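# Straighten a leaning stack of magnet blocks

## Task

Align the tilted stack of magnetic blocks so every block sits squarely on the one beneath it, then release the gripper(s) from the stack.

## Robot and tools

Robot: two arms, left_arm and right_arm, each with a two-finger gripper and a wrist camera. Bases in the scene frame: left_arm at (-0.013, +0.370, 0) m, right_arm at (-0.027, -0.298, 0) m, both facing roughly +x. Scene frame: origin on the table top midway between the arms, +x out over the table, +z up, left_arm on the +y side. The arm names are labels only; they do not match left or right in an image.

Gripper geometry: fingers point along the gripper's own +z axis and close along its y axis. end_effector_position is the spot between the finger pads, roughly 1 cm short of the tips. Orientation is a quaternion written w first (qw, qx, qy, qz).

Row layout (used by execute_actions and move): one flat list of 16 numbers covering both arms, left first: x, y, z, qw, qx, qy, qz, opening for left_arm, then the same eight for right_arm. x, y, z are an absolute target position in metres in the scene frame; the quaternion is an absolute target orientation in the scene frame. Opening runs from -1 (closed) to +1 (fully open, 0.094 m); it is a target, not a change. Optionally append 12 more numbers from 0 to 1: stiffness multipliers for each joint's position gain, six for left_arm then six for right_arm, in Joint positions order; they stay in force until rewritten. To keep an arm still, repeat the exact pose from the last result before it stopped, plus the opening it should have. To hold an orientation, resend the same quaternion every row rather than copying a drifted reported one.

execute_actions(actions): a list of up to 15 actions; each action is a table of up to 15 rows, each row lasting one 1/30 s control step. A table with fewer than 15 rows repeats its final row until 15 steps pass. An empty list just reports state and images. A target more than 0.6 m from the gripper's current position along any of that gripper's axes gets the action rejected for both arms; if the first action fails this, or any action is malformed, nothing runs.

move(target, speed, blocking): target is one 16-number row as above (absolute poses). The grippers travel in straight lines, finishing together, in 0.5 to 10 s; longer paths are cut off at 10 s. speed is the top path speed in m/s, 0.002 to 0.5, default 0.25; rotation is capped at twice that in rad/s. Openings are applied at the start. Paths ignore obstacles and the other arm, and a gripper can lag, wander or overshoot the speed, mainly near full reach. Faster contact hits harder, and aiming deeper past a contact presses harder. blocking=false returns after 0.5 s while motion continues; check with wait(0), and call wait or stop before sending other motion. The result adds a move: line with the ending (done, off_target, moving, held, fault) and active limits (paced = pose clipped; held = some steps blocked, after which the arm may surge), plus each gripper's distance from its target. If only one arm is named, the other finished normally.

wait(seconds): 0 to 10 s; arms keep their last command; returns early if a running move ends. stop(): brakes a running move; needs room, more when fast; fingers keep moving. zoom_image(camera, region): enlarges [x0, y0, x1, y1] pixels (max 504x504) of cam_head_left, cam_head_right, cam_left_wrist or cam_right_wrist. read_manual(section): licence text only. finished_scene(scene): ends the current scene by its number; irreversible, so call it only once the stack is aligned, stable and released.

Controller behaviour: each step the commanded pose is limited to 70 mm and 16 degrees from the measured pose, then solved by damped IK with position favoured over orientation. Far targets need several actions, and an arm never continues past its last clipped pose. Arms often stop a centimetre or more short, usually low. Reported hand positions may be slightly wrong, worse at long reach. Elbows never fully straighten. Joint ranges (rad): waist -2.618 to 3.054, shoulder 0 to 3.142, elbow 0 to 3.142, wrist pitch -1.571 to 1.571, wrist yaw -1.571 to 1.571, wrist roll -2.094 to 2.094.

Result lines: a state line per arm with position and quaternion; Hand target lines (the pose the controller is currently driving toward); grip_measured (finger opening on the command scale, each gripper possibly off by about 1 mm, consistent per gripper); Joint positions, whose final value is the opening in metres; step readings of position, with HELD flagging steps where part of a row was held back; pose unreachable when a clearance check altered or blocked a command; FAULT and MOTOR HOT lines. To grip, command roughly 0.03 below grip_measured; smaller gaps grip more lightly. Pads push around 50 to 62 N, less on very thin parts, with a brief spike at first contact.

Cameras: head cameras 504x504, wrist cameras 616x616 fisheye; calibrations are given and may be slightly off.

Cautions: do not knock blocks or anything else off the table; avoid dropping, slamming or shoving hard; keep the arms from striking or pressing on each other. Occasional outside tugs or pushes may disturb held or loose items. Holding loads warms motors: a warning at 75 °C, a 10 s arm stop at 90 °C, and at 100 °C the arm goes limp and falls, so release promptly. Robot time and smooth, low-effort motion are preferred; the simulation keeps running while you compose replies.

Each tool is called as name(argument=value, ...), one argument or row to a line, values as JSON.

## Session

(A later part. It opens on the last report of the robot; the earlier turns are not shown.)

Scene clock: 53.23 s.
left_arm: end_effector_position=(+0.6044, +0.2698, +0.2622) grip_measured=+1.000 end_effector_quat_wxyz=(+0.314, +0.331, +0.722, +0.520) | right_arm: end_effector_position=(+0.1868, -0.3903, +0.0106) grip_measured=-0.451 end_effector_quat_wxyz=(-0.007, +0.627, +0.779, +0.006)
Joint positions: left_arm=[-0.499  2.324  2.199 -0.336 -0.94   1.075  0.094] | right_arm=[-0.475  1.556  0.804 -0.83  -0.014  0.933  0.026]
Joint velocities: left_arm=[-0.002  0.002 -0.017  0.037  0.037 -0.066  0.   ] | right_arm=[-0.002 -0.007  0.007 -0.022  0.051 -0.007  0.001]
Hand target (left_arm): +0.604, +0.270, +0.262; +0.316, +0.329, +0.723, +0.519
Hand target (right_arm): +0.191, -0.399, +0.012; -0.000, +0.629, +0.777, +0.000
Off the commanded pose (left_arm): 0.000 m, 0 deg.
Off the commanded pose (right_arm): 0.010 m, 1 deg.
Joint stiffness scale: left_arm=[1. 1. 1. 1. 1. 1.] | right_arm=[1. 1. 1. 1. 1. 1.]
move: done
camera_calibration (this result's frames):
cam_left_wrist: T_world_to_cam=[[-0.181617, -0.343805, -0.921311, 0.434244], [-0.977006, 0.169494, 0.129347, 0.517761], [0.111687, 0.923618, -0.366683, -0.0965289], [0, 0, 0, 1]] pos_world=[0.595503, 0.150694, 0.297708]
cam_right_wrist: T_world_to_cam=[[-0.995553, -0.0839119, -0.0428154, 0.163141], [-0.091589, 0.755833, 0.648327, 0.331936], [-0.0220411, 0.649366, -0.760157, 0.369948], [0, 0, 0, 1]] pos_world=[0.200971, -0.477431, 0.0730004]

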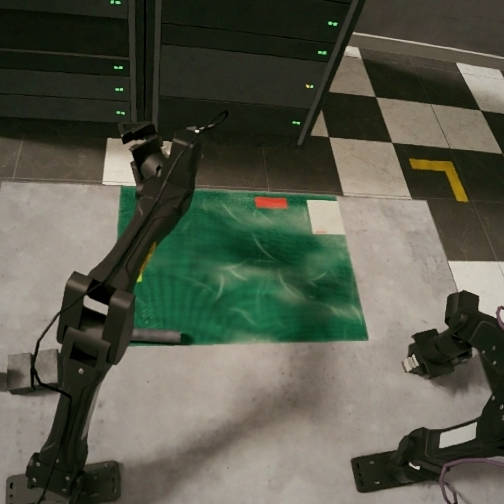

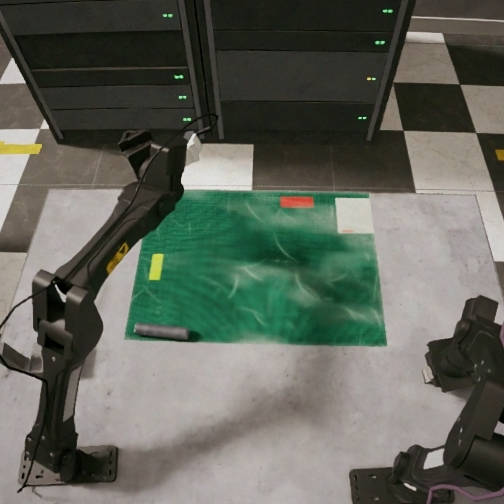

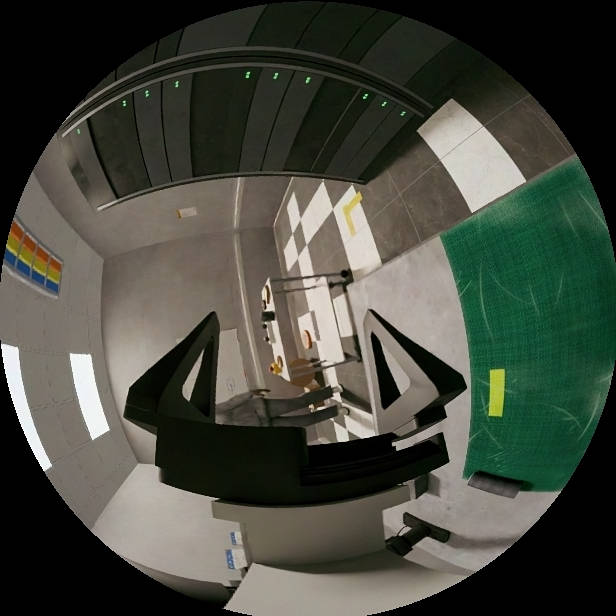

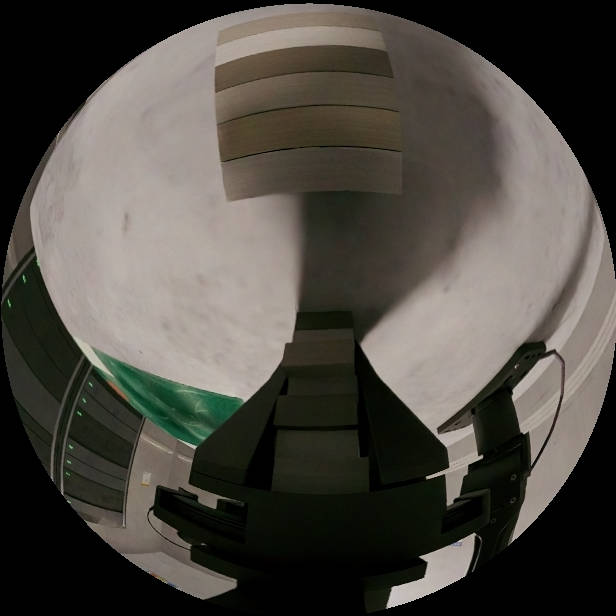

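move(
  target=[0.6044, 0.2698, 0.2622, 0.316, 0.329, 0.723, 0.519, 1, 0.191, -0.399, 0.012, 0, 0.629, 0.777, 0, 1],
)

move(
  target=[0.6044, 0.2698, 0.2622, 0.316, 0.329, 0.723, 0.519, 1, 0.191, -0.399, 0.10, 0, 0.629, 0.777, 0, 1],
  speed=0.08,
)

move(
  target=[0.6044, 0.2698, 0.2622, 0.316, 0.329, 0.723, 0.519, 1, 0.191, -0.399, 0.10, 0, -0.1045, 0.9945, 0, 1],
  speed=0.3,
)

Scene clock: 59.50 s.
left_arm: end_effector_position=(+0.6044, +0.2698, +0.2622) grip_measured=+1.000 end_effector_quat_wxyz=(+0.314, +0.331, +0.722, +0.520) | right_arm: end_effector_position=(+0.1855, -0.3906, +0.0107) grip_measured=+1.000 end_effector_quat_wxyz=(-0.009, +0.627, +0.779, +0.003)
Joint positions: left_arm=[-0.499  2.324  2.199 -0.336 -0.94   1.075  0.094] | right_arm=[-0.475  1.556  0.804 -0.834 -0.01   0.931  0.094]
Joint velocities: left_arm=[ 0.002 -0.022  0.007  0.037 -0.007 -0.007  0.   ] | right_arm=[ 0.002 -0.002 -0.002  0.037 -0.051 -0.037  0.   ]
Hand target (left_arm): +0.604, +0.270, +0.262; +0.316, +0.329, +0.723, +0.519
Hand target (right_arm): +0.191, -0.399, +0.012; -0.000, +0.629, +0.777, -0.000
Off the commanded pose (left_arm): 0.000 m, 0 deg.
Off the commanded pose (right_arm): 0.010 m, 1 deg.
Joint stiffness scale: left_arm=[1. 1. 1. 1. 1. 1.] | right_arm=[1. 1. 1. 1. 1. 1.]
move: done
camera_calibration (this result's frames):
cam_left_wrist: T_world_to_cam=[[-0.181842, -0.343506, -0.921378, 0.434317], [-0.976962, 0.169553, 0.1296, 0.517652], [0.111703, 0.923718, -0.366425, -0.0966337], [0, 0, 0, 1]] pos_world=[0.595498, 0.150684, 0.297673]
cam_right_wrist: T_world_to_cam=[[-0.995673, -0.0851895, -0.037132, 0.161329], [-0.0889135, 0.757081, 0.647243, 0.332012], [-0.0270263, 0.647743, -0.761379, 0.370394], [0, 0, 0, 1]] pos_world=[0.200162, -0.477536, 0.0731083]

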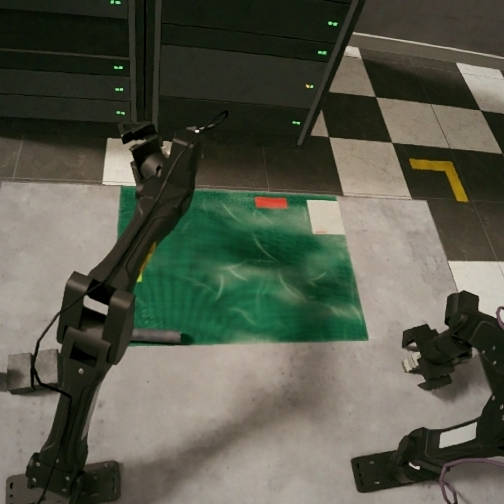

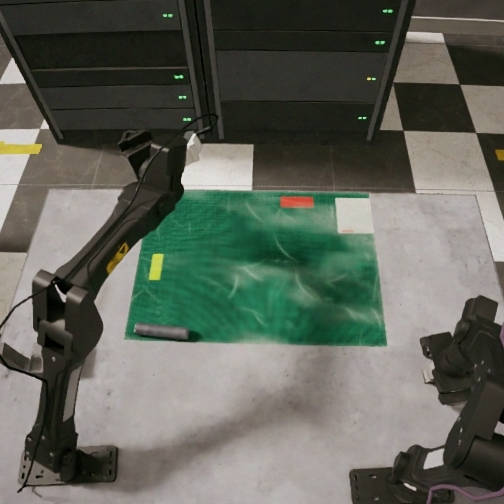

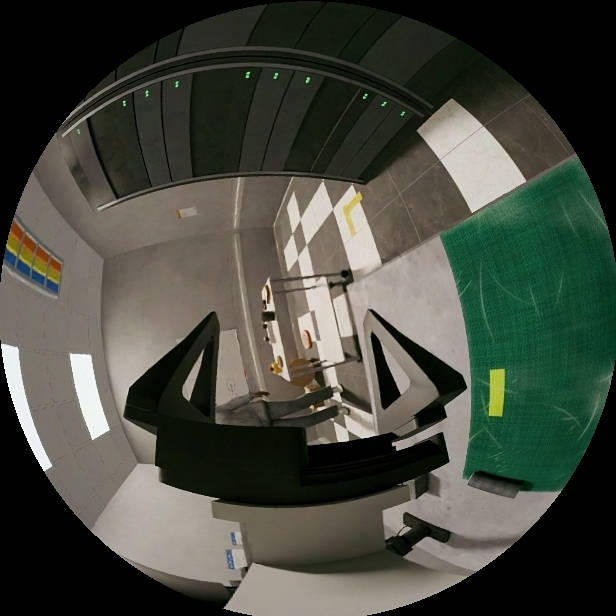

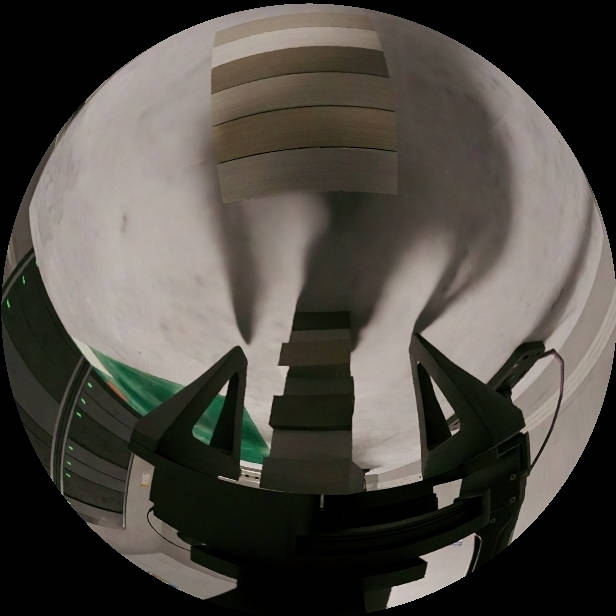

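Scene clock: 61.17 s.
left_arm: end_effector_position=(+0.6044, +0.2698, +0.2622) grip_measured=+1.000 end_effector_quat_wxyz=(+0.314, +0.331, +0.722, +0.520) | right_arm: end_effector_position=(+0.1891, -0.3922, +0.0876) grip_measured=+1.000 end_effector_quat_wxyz=(-0.021, +0.626, +0.779, -0.000)
Joint positions: left_arm=[-0.499  2.324  2.199 -0.336 -0.94   1.076  0.094] | right_arm=[-0.475  1.489  1.066 -1.189 -0.01   0.93   0.094]
Joint velocities: left_arm=[ 0.007 -0.012 -0.007  0.022  0.037 -0.007  0.   ] | right_arm=[-0.012  0.002 -0.007 -0.022  0.037  0.051  0.   ]
Hand target (left_arm): +0.604, +0.270, +0.262; +0.316, +0.329, +0.723, +0.519
Hand target (right_arm): +0.192, -0.399, +0.099; -0.000, +0.629, +0.777, -0.000
Off the commanded pose (left_arm): 0.000 m, 0 deg.
Off the commanded pose (right_arm): 0.014 m, 2 deg.
Joint stiffness scale: left_arm=[1. 1. 1. 1. 1. 1.] | right_arm=[1. 1. 1. 1. 1. 1.]
move: off_target (right_arm)
camera_calibration (this result's frames):
cam_left_wrist: T_world_to_cam=[[-0.182067, -0.343208, -0.921444, 0.43439], [-0.976919, 0.169611, 0.129854, 0.517543], [0.11172, 0.923819, -0.366167, -0.0967385], [0, 0, 0, 1]] pos_world=[0.595493, 0.150674, 0.297639]
cam_right_wrist: T_world_to_cam=[[-0.996157, -0.0864302, -0.0141934, 0.165159], [-0.0744287, 0.74988, 0.657374, 0.27726], [-0.0461736, 0.655904, -0.753431, 0.436247], [0, 0, 0, 1]] pos_world=[0.205304, -0.479772, 0.148763]

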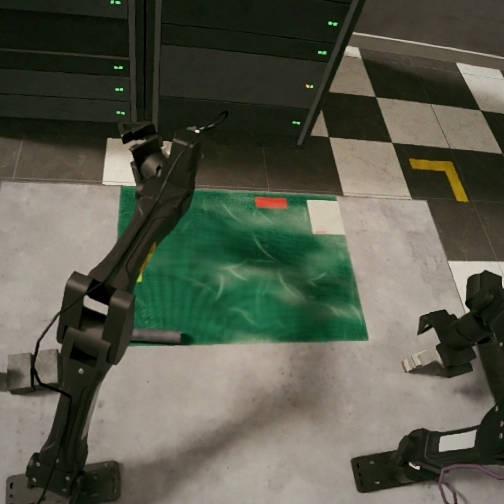

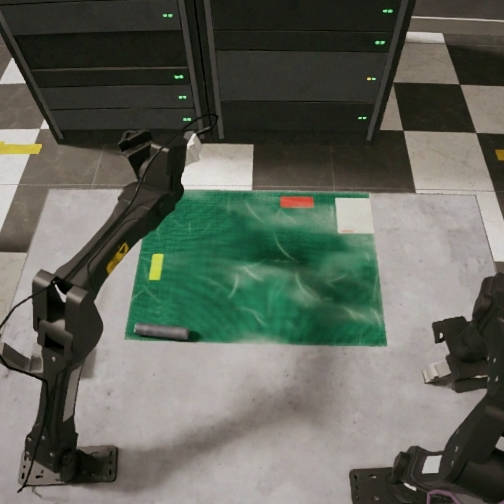

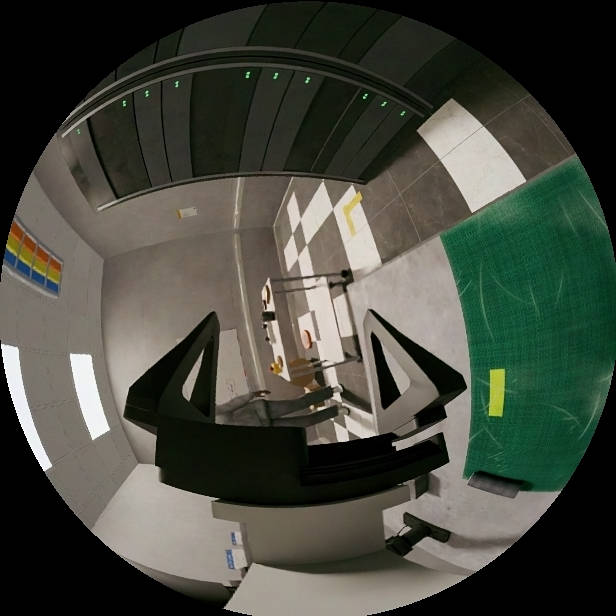

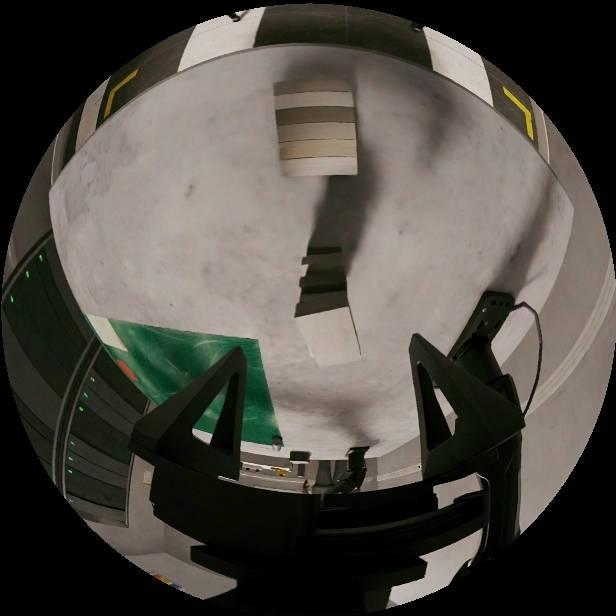

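Scene clock: 64.40 s.
left_arm: end_effector_position=(+0.6044, +0.2698, +0.2622) grip_measured=+1.000 end_effector_quat_wxyz=(+0.314, +0.332, +0.722, +0.520) | right_arm: end_effector_position=(+0.1864, -0.3934, +0.0877) grip_measured=+1.000 end_effector_quat_wxyz=(-0.022, -0.107, +0.994, +0.011)
Joint positions: left_arm=[-0.499  2.324  2.199 -0.336 -0.94   1.077  0.094] | right_arm=[-0.475  1.489  1.066 -1.197  0.002 -0.637  0.094]
Joint velocities: left_arm=[-0.007  0.007 -0.007 -0.037  0.081 -0.022  0.   ] | right_arm=[-0.002  0.012  0.002 -0.007 -0.022 -0.022  0.   ]
Hand target (left_arm): +0.604, +0.270, +0.262; +0.316, +0.329, +0.723, +0.519
Hand target (right_arm): +0.191, -0.399, +0.100; -0.000, -0.104, +0.995, -0.000
Off the commanded pose (left_arm): 0.000 m, 0 deg.
Off the commanded pose (right_arm): 0.014 m, 3 deg.
Joint stiffness scale: left_arm=[1. 1. 1. 1. 1. 1.] | right_arm=[1. 1. 1. 1. 1. 1.]
move: off_target (right_arm)
camera_calibration (this result's frames):
cam_left_wrist: T_world_to_cam=[[-0.182518, -0.34261, -0.921578, 0.434536], [-0.976831, 0.169727, 0.130362, 0.517325], [0.111754, 0.924019, -0.36565, -0.0969482], [0, 0, 0, 1]] pos_world=[0.595484, 0.150654, 0.29757]
cam_right_wrist: T_world_to_cam=[[0.0812299, -0.994434, -0.067107, -0.391046], [-0.737405, -0.105259, 0.667199, 0.0642459], [-0.670549, -0.00471149, -0.74185, 0.292484], [0, 0, 0, 1]] pos_world=[0.275264, -0.380729, 0.147872]

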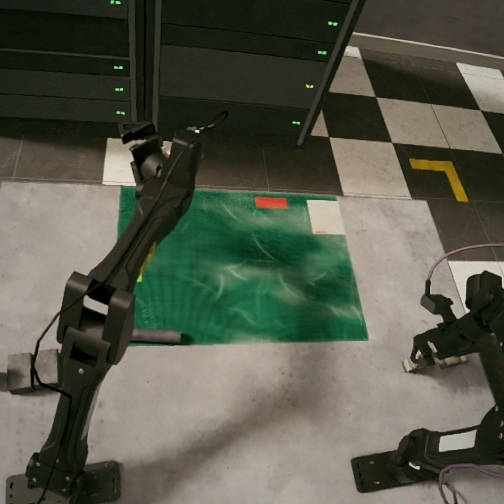

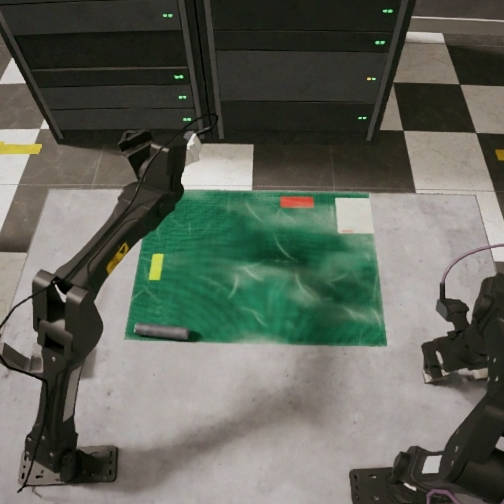

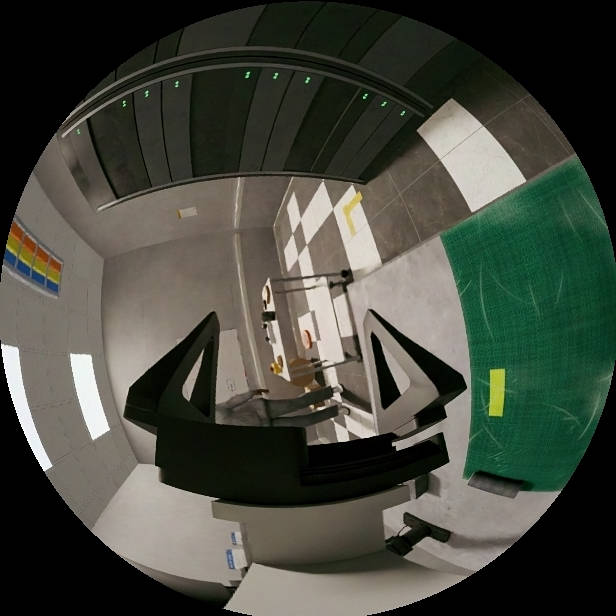

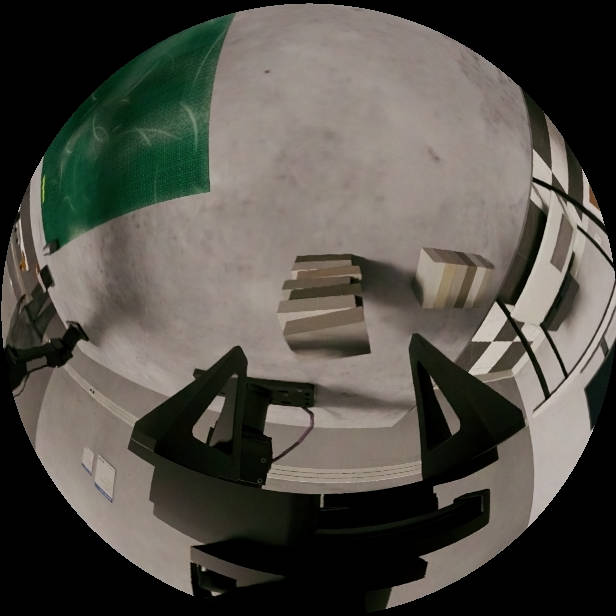

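zoom_image(
  camera="cam_right_wrist",
  region=[230, 230, 430, 380],
)

Region (230, 230, 430, 380) of cam_right_wrist's 616x616 image, scaled by 2.520, with more detail than that image has; it fills the top 378 rows of this view, and the rest is white.

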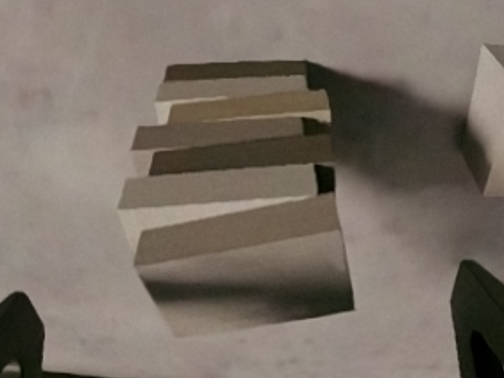

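move(
  target=[0.6044, 0.2698, 0.2622, 0.316, 0.329, 0.723, 0.519, 1, 0.191, -0.399, 0.012, 0, -0.1045, 0.9945, 0, 1],
  speed=0.07,
)

Scene clock: 72.33 s.
left_arm: end_effector_position=(+0.6044, +0.2698, +0.2622) grip_measured=+1.000 end_effector_quat_wxyz=(+0.314, +0.332, +0.722, +0.520) | right_arm: end_effector_position=(+0.1888, -0.3945, +0.0134) grip_measured=+1.000 end_effector_quat_wxyz=(-0.005, -0.108, +0.994, +0.002)
Joint positions: left_arm=[-0.499  2.324  2.199 -0.336 -0.94   1.077  0.094] | right_arm=[-0.475  1.563  0.823 -0.842  0.002 -0.64   0.094]
Joint velocities: left_arm=[ 0.017 -0.007 -0.007 -0.007 -0.051 -0.095  0.   ] | right_arm=[-0.027  0.002  0.027 -0.022  0.037 -0.051  0.   ]
Hand target (left_arm): +0.604, +0.270, +0.262; +0.316, +0.329, +0.723, +0.519
Hand target (right_arm): +0.190, -0.398, +0.012; -0.000, -0.104, +0.995, -0.000
Off the commanded pose (left_arm): 0.000 m, 0 deg.
Off the commanded pose (right_arm): 0.005 m, 1 deg.
Joint stiffness scale: left_arm=[1. 1. 1. 1. 1. 1.] | right_arm=[1. 1. 1. 1. 1. 1.]
move: done
camera_calibration (this result's frames):
cam_left_wrist: T_world_to_cam=[[-0.182743, -0.342311, -0.921644, 0.434609], [-0.976787, 0.169785, 0.130616, 0.517217], [0.111771, 0.924119, -0.365392, -0.0970531], [0, 0, 0, 1]] pos_world=[0.59548, 0.150644, 0.297536]
cam_right_wrist: T_world_to_cam=[[0.0863142, -0.995096, -0.0483135, -0.398763], [-0.760345, -0.0971326, 0.642216, 0.123317], [-0.643759, -0.0186975, -0.765, 0.228707], [0, 0, 0, 1]] pos_world=[0.275415, -0.380553, 0.0764995]

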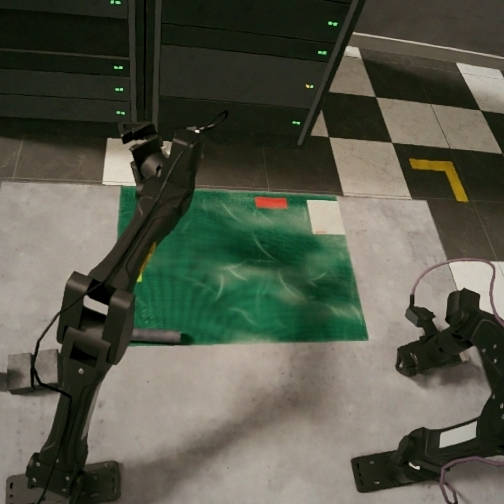

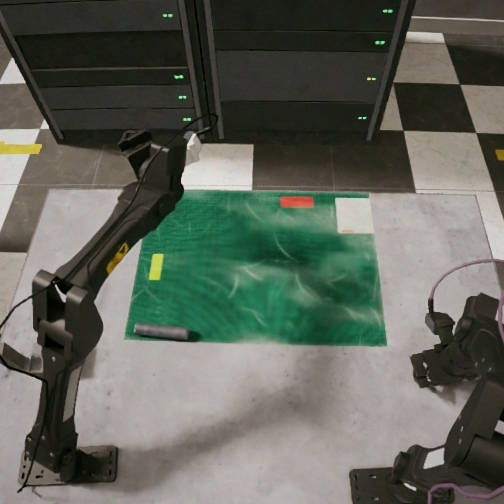

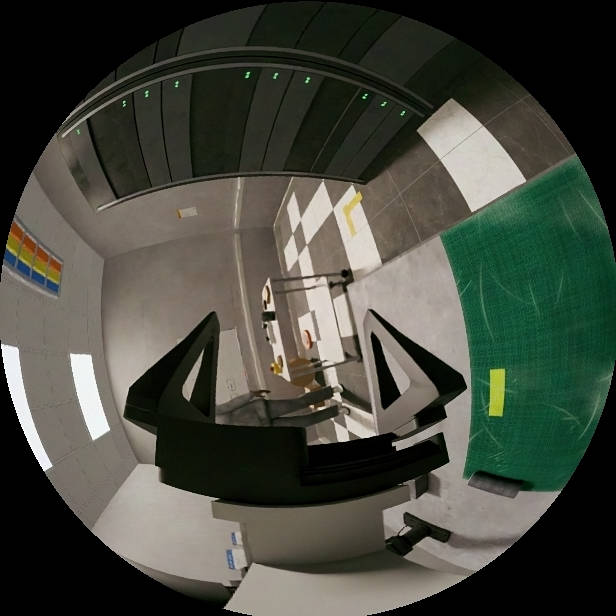

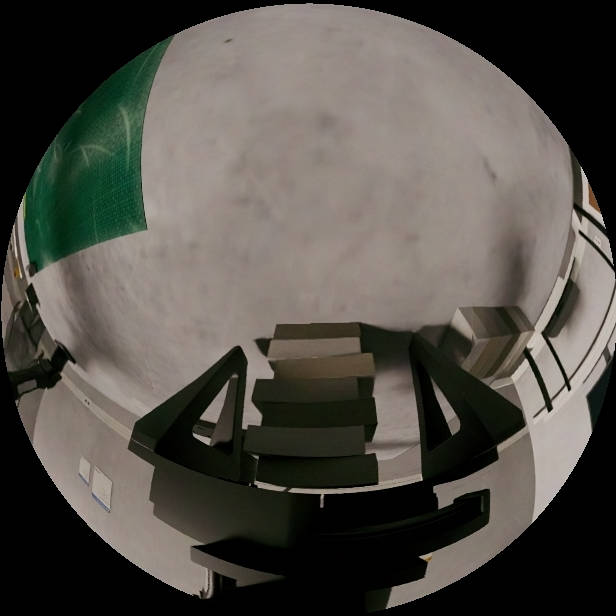

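move(
  target=[0.6044, 0.2698, 0.2622, 0.316, 0.329, 0.723, 0.519, 1, 0.191, -0.399, 0.012, 0, -0.1045, 0.9945, 0, -0.12],
)

zoom_image(
  camera="cam_right_wrist",
  region=[220, 300, 440, 490],
)

Scene clock: 75.03 s.
left_arm: end_effector_position=(+0.6044, +0.2698, +0.2622) grip_measured=+1.000 end_effector_quat_wxyz=(+0.314, +0.332, +0.722, +0.520) | right_arm: end_effector_position=(+0.1881, -0.3932, +0.0133) grip_measured=-0.088 end_effector_quat_wxyz=(-0.006, -0.108, +0.994, +0.005)
Joint positions: left_arm=[-0.499  2.324  2.199 -0.336 -0.94   1.077  0.094] | right_arm=[-0.475  1.564  0.823 -0.846 -0.003 -0.64   0.043]
Joint velocities: left_arm=[ 0.012 -0.022 -0.012 -0.037  0.007  0.037  0.   ] | right_arm=[ 0.002  0.002  0.012  0.066  0.022 -0.007 -0.001]
Hand target (left_arm): +0.604, +0.270, +0.262; +0.316, +0.329, +0.723, +0.519
Hand target (right_arm): +0.191, -0.399, +0.012; -0.000, -0.104, +0.995, -0.000
Off the commanded pose (left_arm): 0.000 m, 0 deg.
Off the commanded pose (right_arm): 0.007 m, 1 deg.
Joint stiffness scale: left_arm=[1. 1. 1. 1. 1. 1.] | right_arm=[1. 1. 1. 1. 1. 1.]
move: done
camera_calibration (this result's frames):
cam_left_wrist: T_world_to_cam=[[-0.182968, -0.342012, -0.921711, 0.434682], [-0.976743, 0.169844, 0.130869, 0.517108], [0.111788, 0.924219, -0.365134, -0.0971581], [0, 0, 0, 1]] pos_world=[0.595475, 0.150634, 0.297501]
cam_right_wrist: T_world_to_cam=[[0.086104, -0.994754, -0.0552387, -0.39714], [-0.75853, -0.101402, 0.6437, 0.120931], [-0.645924, -0.0135249, -0.763282, 0.230555], [0, 0, 0, 1]] pos_world=[0.274846, -0.379675, 0.0761971]

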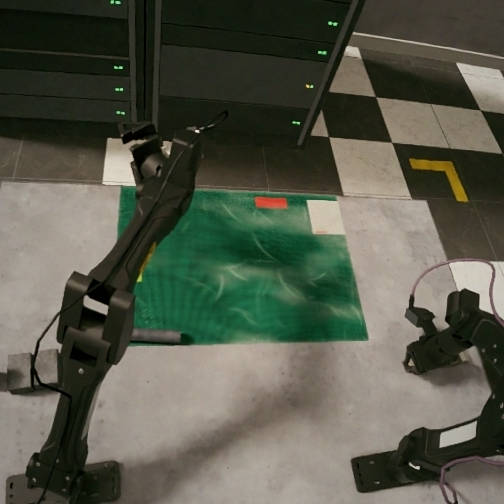

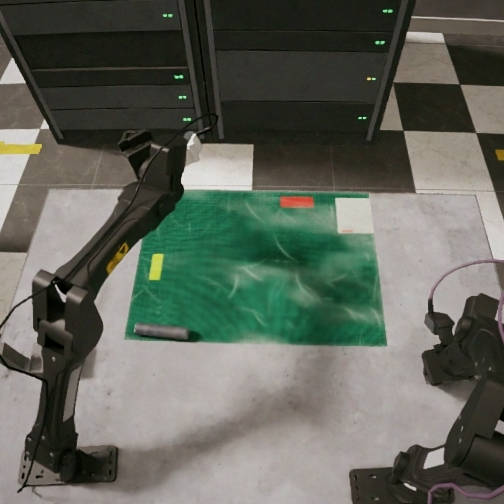

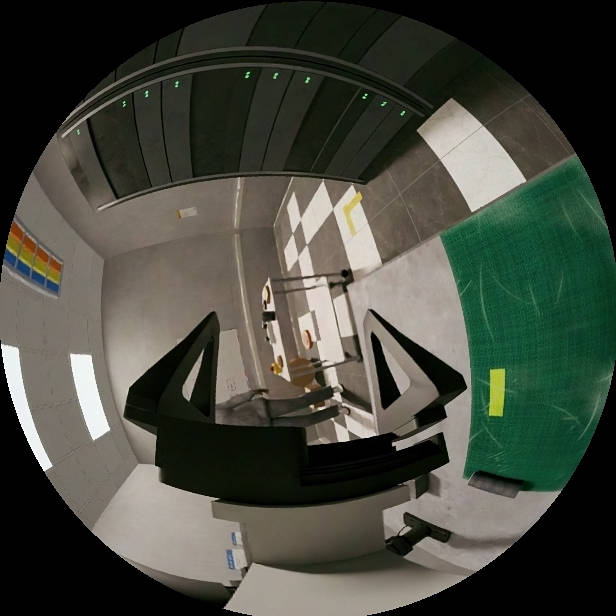

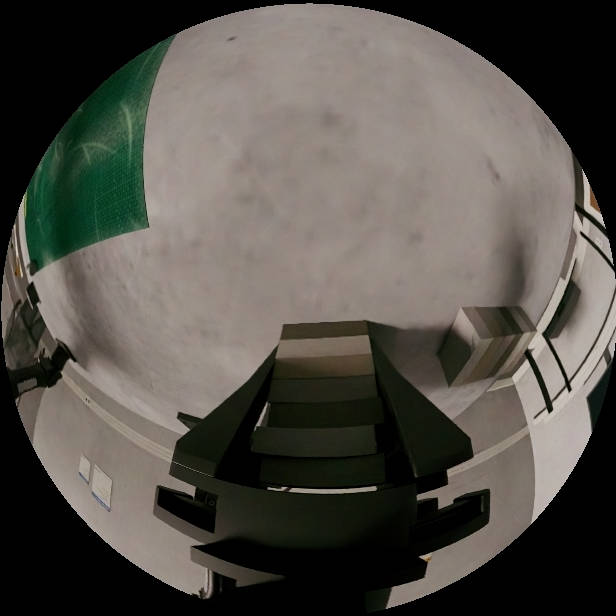

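Region (220, 300, 440, 490) of cam_right_wrist's 616x616 image, scaled by 2.291, with more detail than that image has; it fills the top 435 rows of this view, and the rest is white.

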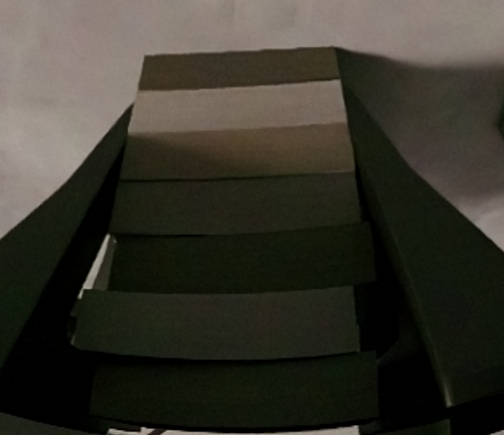

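move(
  target=[0.6044, 0.2698, 0.2622, 0.316, 0.329, 0.723, 0.519, 1, 0.191, -0.399, 0.012, 0, -0.1045, 0.9945, 0, 1],
)

move(
  target=[0.6044, 0.2698, 0.2622, 0.316, 0.329, 0.723, 0.519, 1, 0.191, -0.399, 0.105, 0, -0.1045, 0.9945, 0, 1],
  speed=0.08,
)

move(
  target=[0.6044, 0.2698, 0.2622, 0.316, 0.329, 0.723, 0.519, 1, 0.191, -0.399, 0.105, 0, 0.629, 0.777, 0, 1],
  speed=0.3,
)

Scene clock: 79.90 s.
left_arm: end_effector_position=(+0.6044, +0.2698, +0.2622) grip_measured=+1.000 end_effector_quat_wxyz=(+0.314, +0.332, +0.722, +0.520) | right_arm: end_effector_position=(+0.1895, -0.3939, +0.0133) grip_measured=+1.000 end_effector_quat_wxyz=(-0.003, -0.109, +0.994, +0.003)
Joint positions: left_arm=[-0.499  2.324  2.199 -0.336 -0.94   1.078  0.094] | right_arm=[-0.475  1.564  0.823 -0.84  -0.003 -0.641  0.094]
Joint velocities: left_arm=[ 0.002 -0.007  0.007 -0.022 -0.095 -0.037  0.   ] | right_arm=[ 0.002  0.027 -0.002 -0.066  0.007  0.007  0.   ]
Hand target (left_arm): +0.604, +0.270, +0.262; +0.316, +0.329, +0.723, +0.519
Hand target (right_arm): +0.191, -0.399, +0.012; -0.000, -0.104, +0.995, +0.000
Off the commanded pose (left_arm): 0.000 m, 0 deg.
Off the commanded pose (right_arm): 0.005 m, 1 deg.
Joint stiffness scale: left_arm=[1. 1. 1. 1. 1. 1.] | right_arm=[1. 1. 1. 1. 1. 1.]
move: done
camera_calibration (this result's frames):
cam_left_wrist: T_world_to_cam=[[-0.183193, -0.341713, -0.921777, 0.434754], [-0.976699, 0.169901, 0.131123, 0.516999], [0.111805, 0.924319, -0.364876, -0.097263], [0, 0, 0, 1]] pos_world=[0.59547, 0.150625, 0.297467]
cam_right_wrist: T_world_to_cam=[[0.0871805, -0.99483, -0.0520832, -0.398202], [-0.76225, -0.100277, 0.639468, 0.123197], [-0.641384, -0.0160486, -0.767052, 0.229674], [0, 0, 0, 1]] pos_world=[0.275932, -0.380104, 0.0766522]

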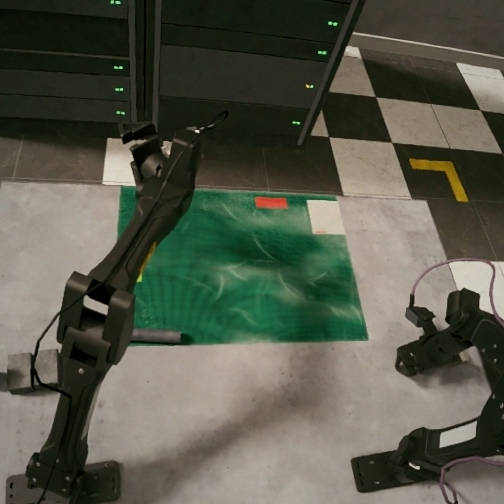

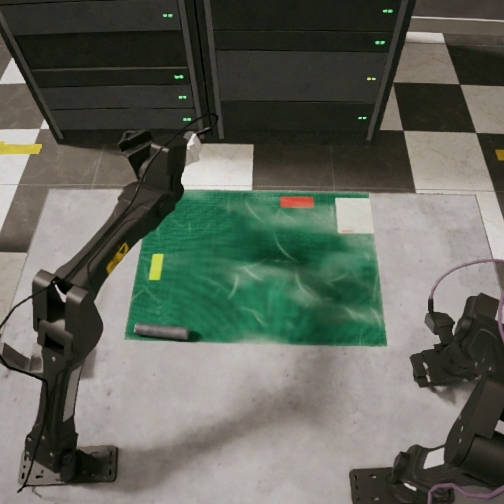

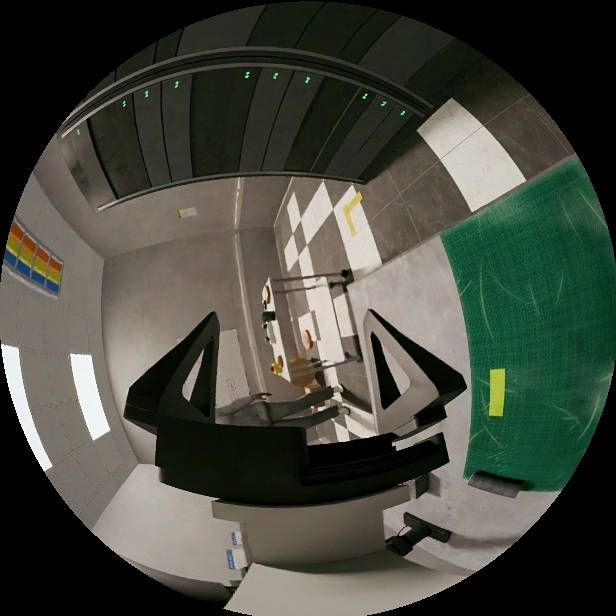

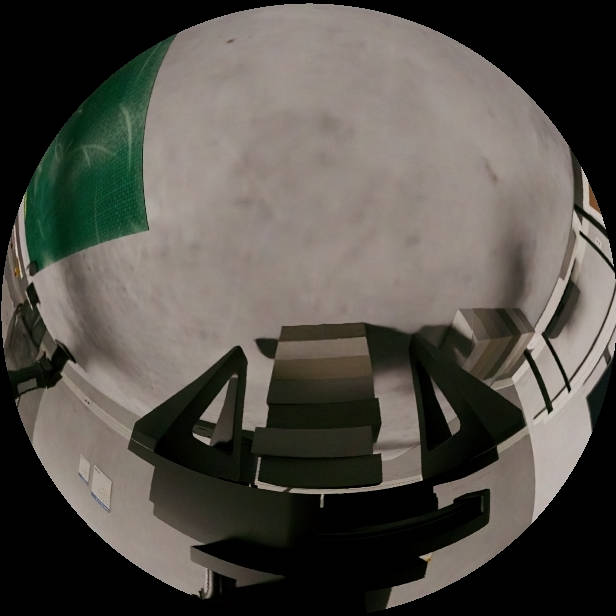

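Scene clock: 81.60 s.
left_arm: end_effector_position=(+0.6044, +0.2698, +0.2622) grip_measured=+1.000 end_effector_quat_wxyz=(+0.314, +0.332, +0.722, +0.520) | right_arm: end_effector_position=(+0.1877, -0.3931, +0.0925) grip_measured=+1.000 end_effector_quat_wxyz=(-0.019, -0.109, +0.994, +0.013)
Joint positions: left_arm=[-0.499  2.324  2.199 -0.336 -0.94   1.078  0.094] | right_arm=[-0.475  1.487  1.083 -1.214 -0.003 -0.641  0.094]
Joint velocities: left_arm=[-0.007  0.002 -0.007  0.095  0.037 -0.007  0.   ] | right_arm=[-0.017 -0.002 -0.007 -0.11  -0.007  0.037  0.   ]
Hand target (left_arm): +0.604, +0.270, +0.262; +0.316, +0.329, +0.723, +0.519
Hand target (right_arm): +0.192, -0.399, +0.104; -0.000, -0.104, +0.995, +0.000
Off the commanded pose (left_arm): 0.000 m, 0 deg.
Off the commanded pose (right_arm): 0.014 m, 3 deg.
Joint stiffness scale: left_arm=[1. 1. 1. 1. 1. 1.] | right_arm=[1. 1. 1. 1. 1. 1.]
move: off_target (right_arm)
camera_calibration (this result's frames):
cam_left_wrist: T_world_to_cam=[[-0.183418, -0.341415, -0.921843, 0.434827], [-0.976654, 0.169959, 0.131377, 0.51689], [0.111822, 0.924419, -0.364618, -0.097368], [0, 0, 0, 1]] pos_world=[0.595466, 0.150615, 0.297432]
cam_right_wrist: T_world_to_cam=[[0.0850947, -0.99389, -0.0702934, -0.390658], [-0.740043, -0.110284, 0.663456, 0.0609226], [-0.667154, -0.0044364, -0.744906, 0.296629], [0, 0, 0, 1]] pos_world=[0.276226, -0.380236, 0.153081]

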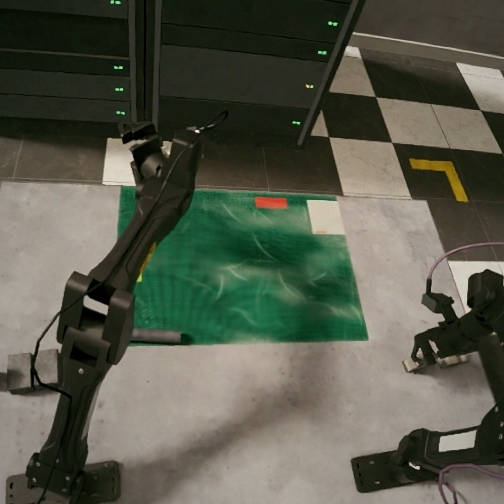

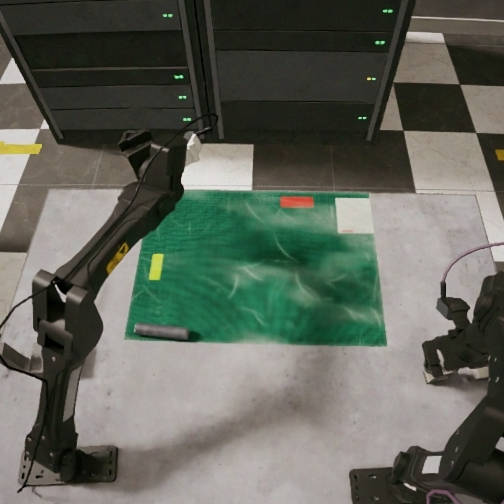

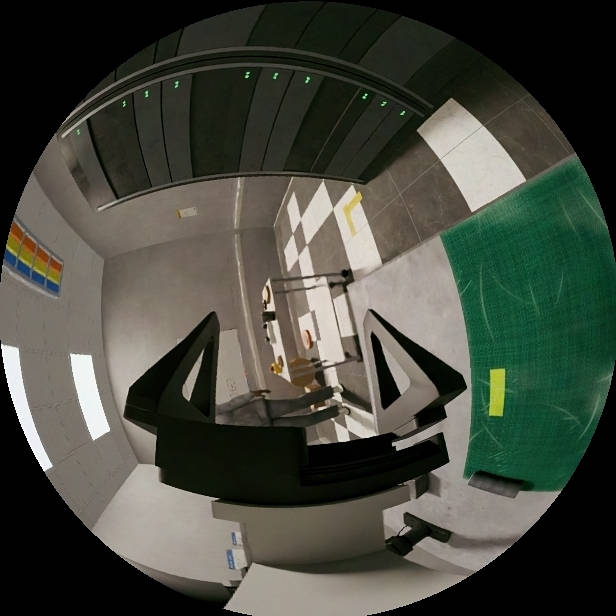

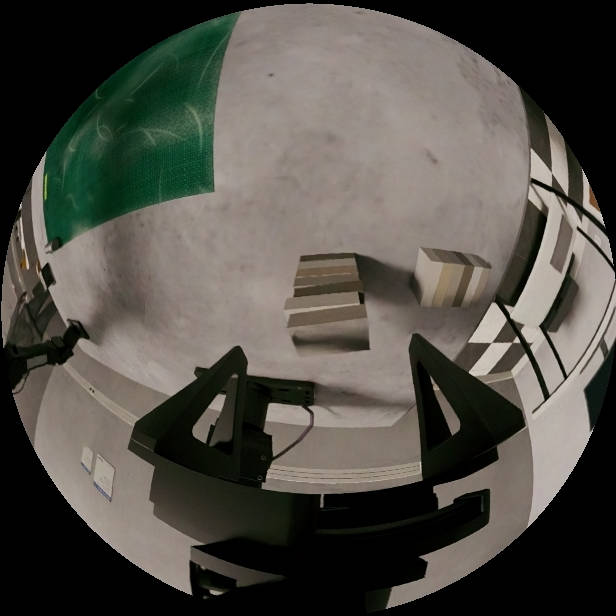

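Scene clock: 84.83 s.
left_arm: end_effector_position=(+0.6044, +0.2698, +0.2622) grip_measured=+1.000 end_effector_quat_wxyz=(+0.313, +0.332, +0.722, +0.520) | right_arm: end_effector_position=(+0.1873, -0.3933, +0.0925) grip_measured=+1.000 end_effector_quat_wxyz=(-0.024, +0.623, +0.782, -0.002)
Joint positions: left_arm=[-0.499  2.324  2.199 -0.336 -0.94   1.078  0.094] | right_arm=[-0.482  1.487  1.083 -1.215 -0.009  0.915  0.094]
Joint velocities: left_arm=[-0.002  0.012 -0.002 -0.022 -0.037 -0.051  0.   ] | right_arm=[-0.017  0.002 -0.017  0.037 -0.037  0.037  0.   ]
Hand target (left_arm): +0.604, +0.270, +0.262; +0.316, +0.329, +0.723, +0.519
Hand target (right_arm): +0.191, -0.399, +0.104; -0.000, +0.629, +0.777, -0.000
Off the commanded pose (left_arm): 0.000 m, 1 deg.
Off the commanded pose (right_arm): 0.014 m, 3 deg.
Joint stiffness scale: left_arm=[1. 1. 1. 1. 1. 1.] | right_arm=[1. 1. 1. 1. 1. 1.]
move: off_target (right_arm)
camera_calibration (this result's frames):
cam_left_wrist: T_world_to_cam=[[-0.183643, -0.341116, -0.921909, 0.434899], [-0.97661, 0.170017, 0.131631, 0.516781], [0.111839, 0.924518, -0.364359, -0.097473], [0, 0, 0, 1]] pos_world=[0.595461, 0.150605, 0.297398]
cam_right_wrist: T_world_to_cam=[[-0.995457, -0.0948213, -0.00857268, 0.159433], [-0.0769394, 0.748143, 0.659062, 0.274374], [-0.0560795, 0.656727, -0.75204, 0.442583], [0, 0, 0, 1]] pos_world=[0.204638, -0.48081, 0.153378]

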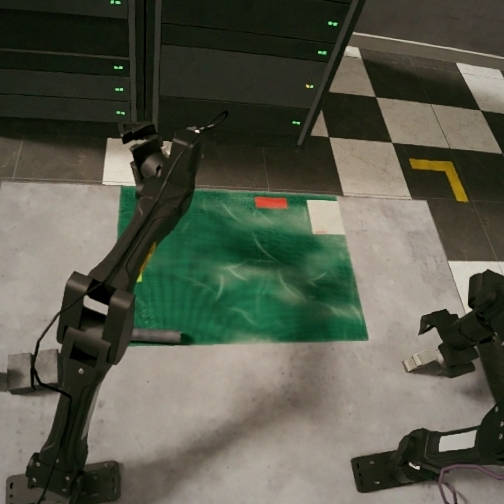

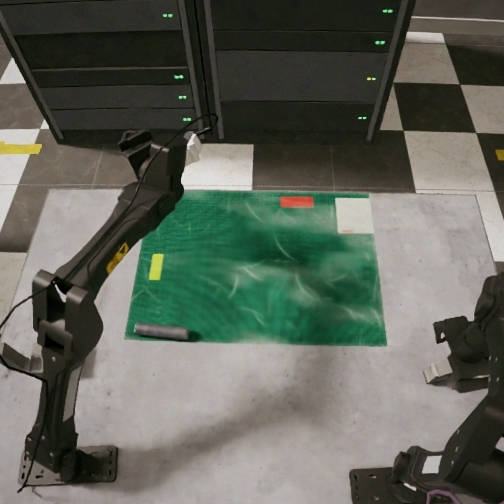

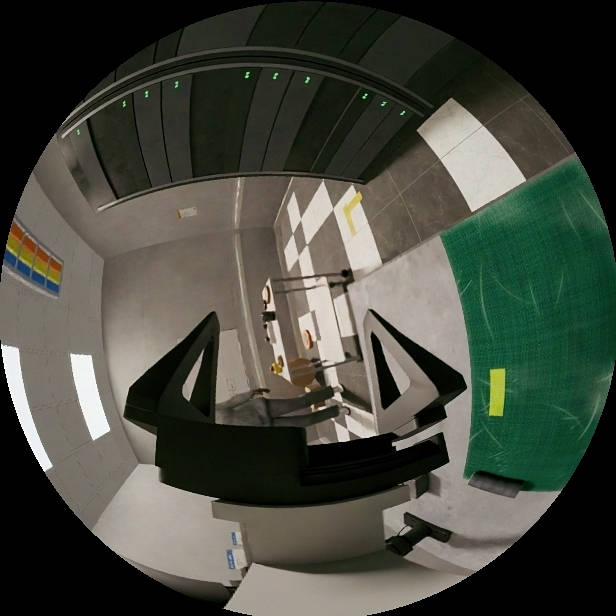

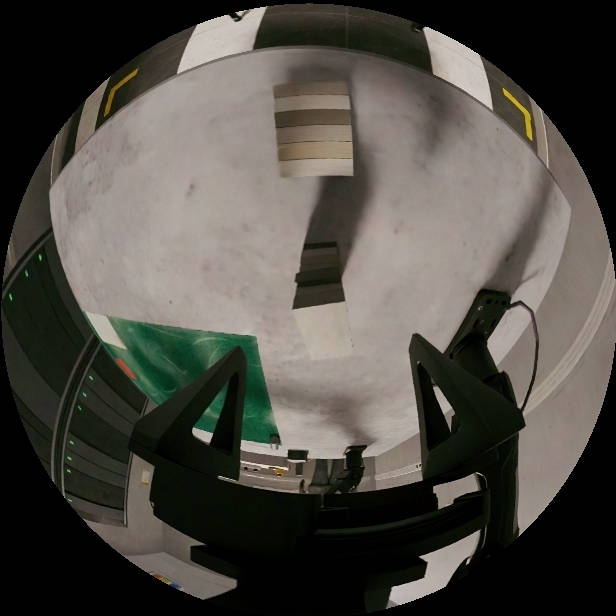

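zoom_image(
  camera="cam_right_wrist",
  region=[240, 220, 420, 380],
)

Region (240, 220, 420, 380) of cam_right_wrist's 616x616 image, scaled by 2.800, with more detail than that image has.

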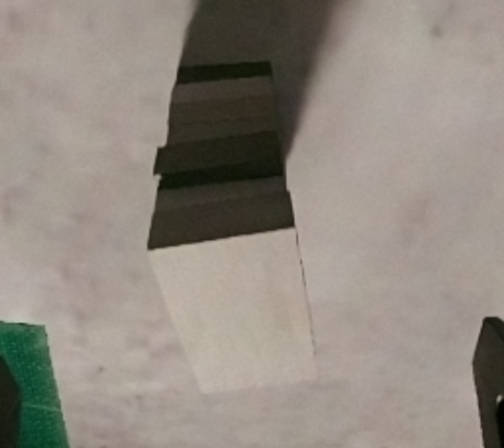

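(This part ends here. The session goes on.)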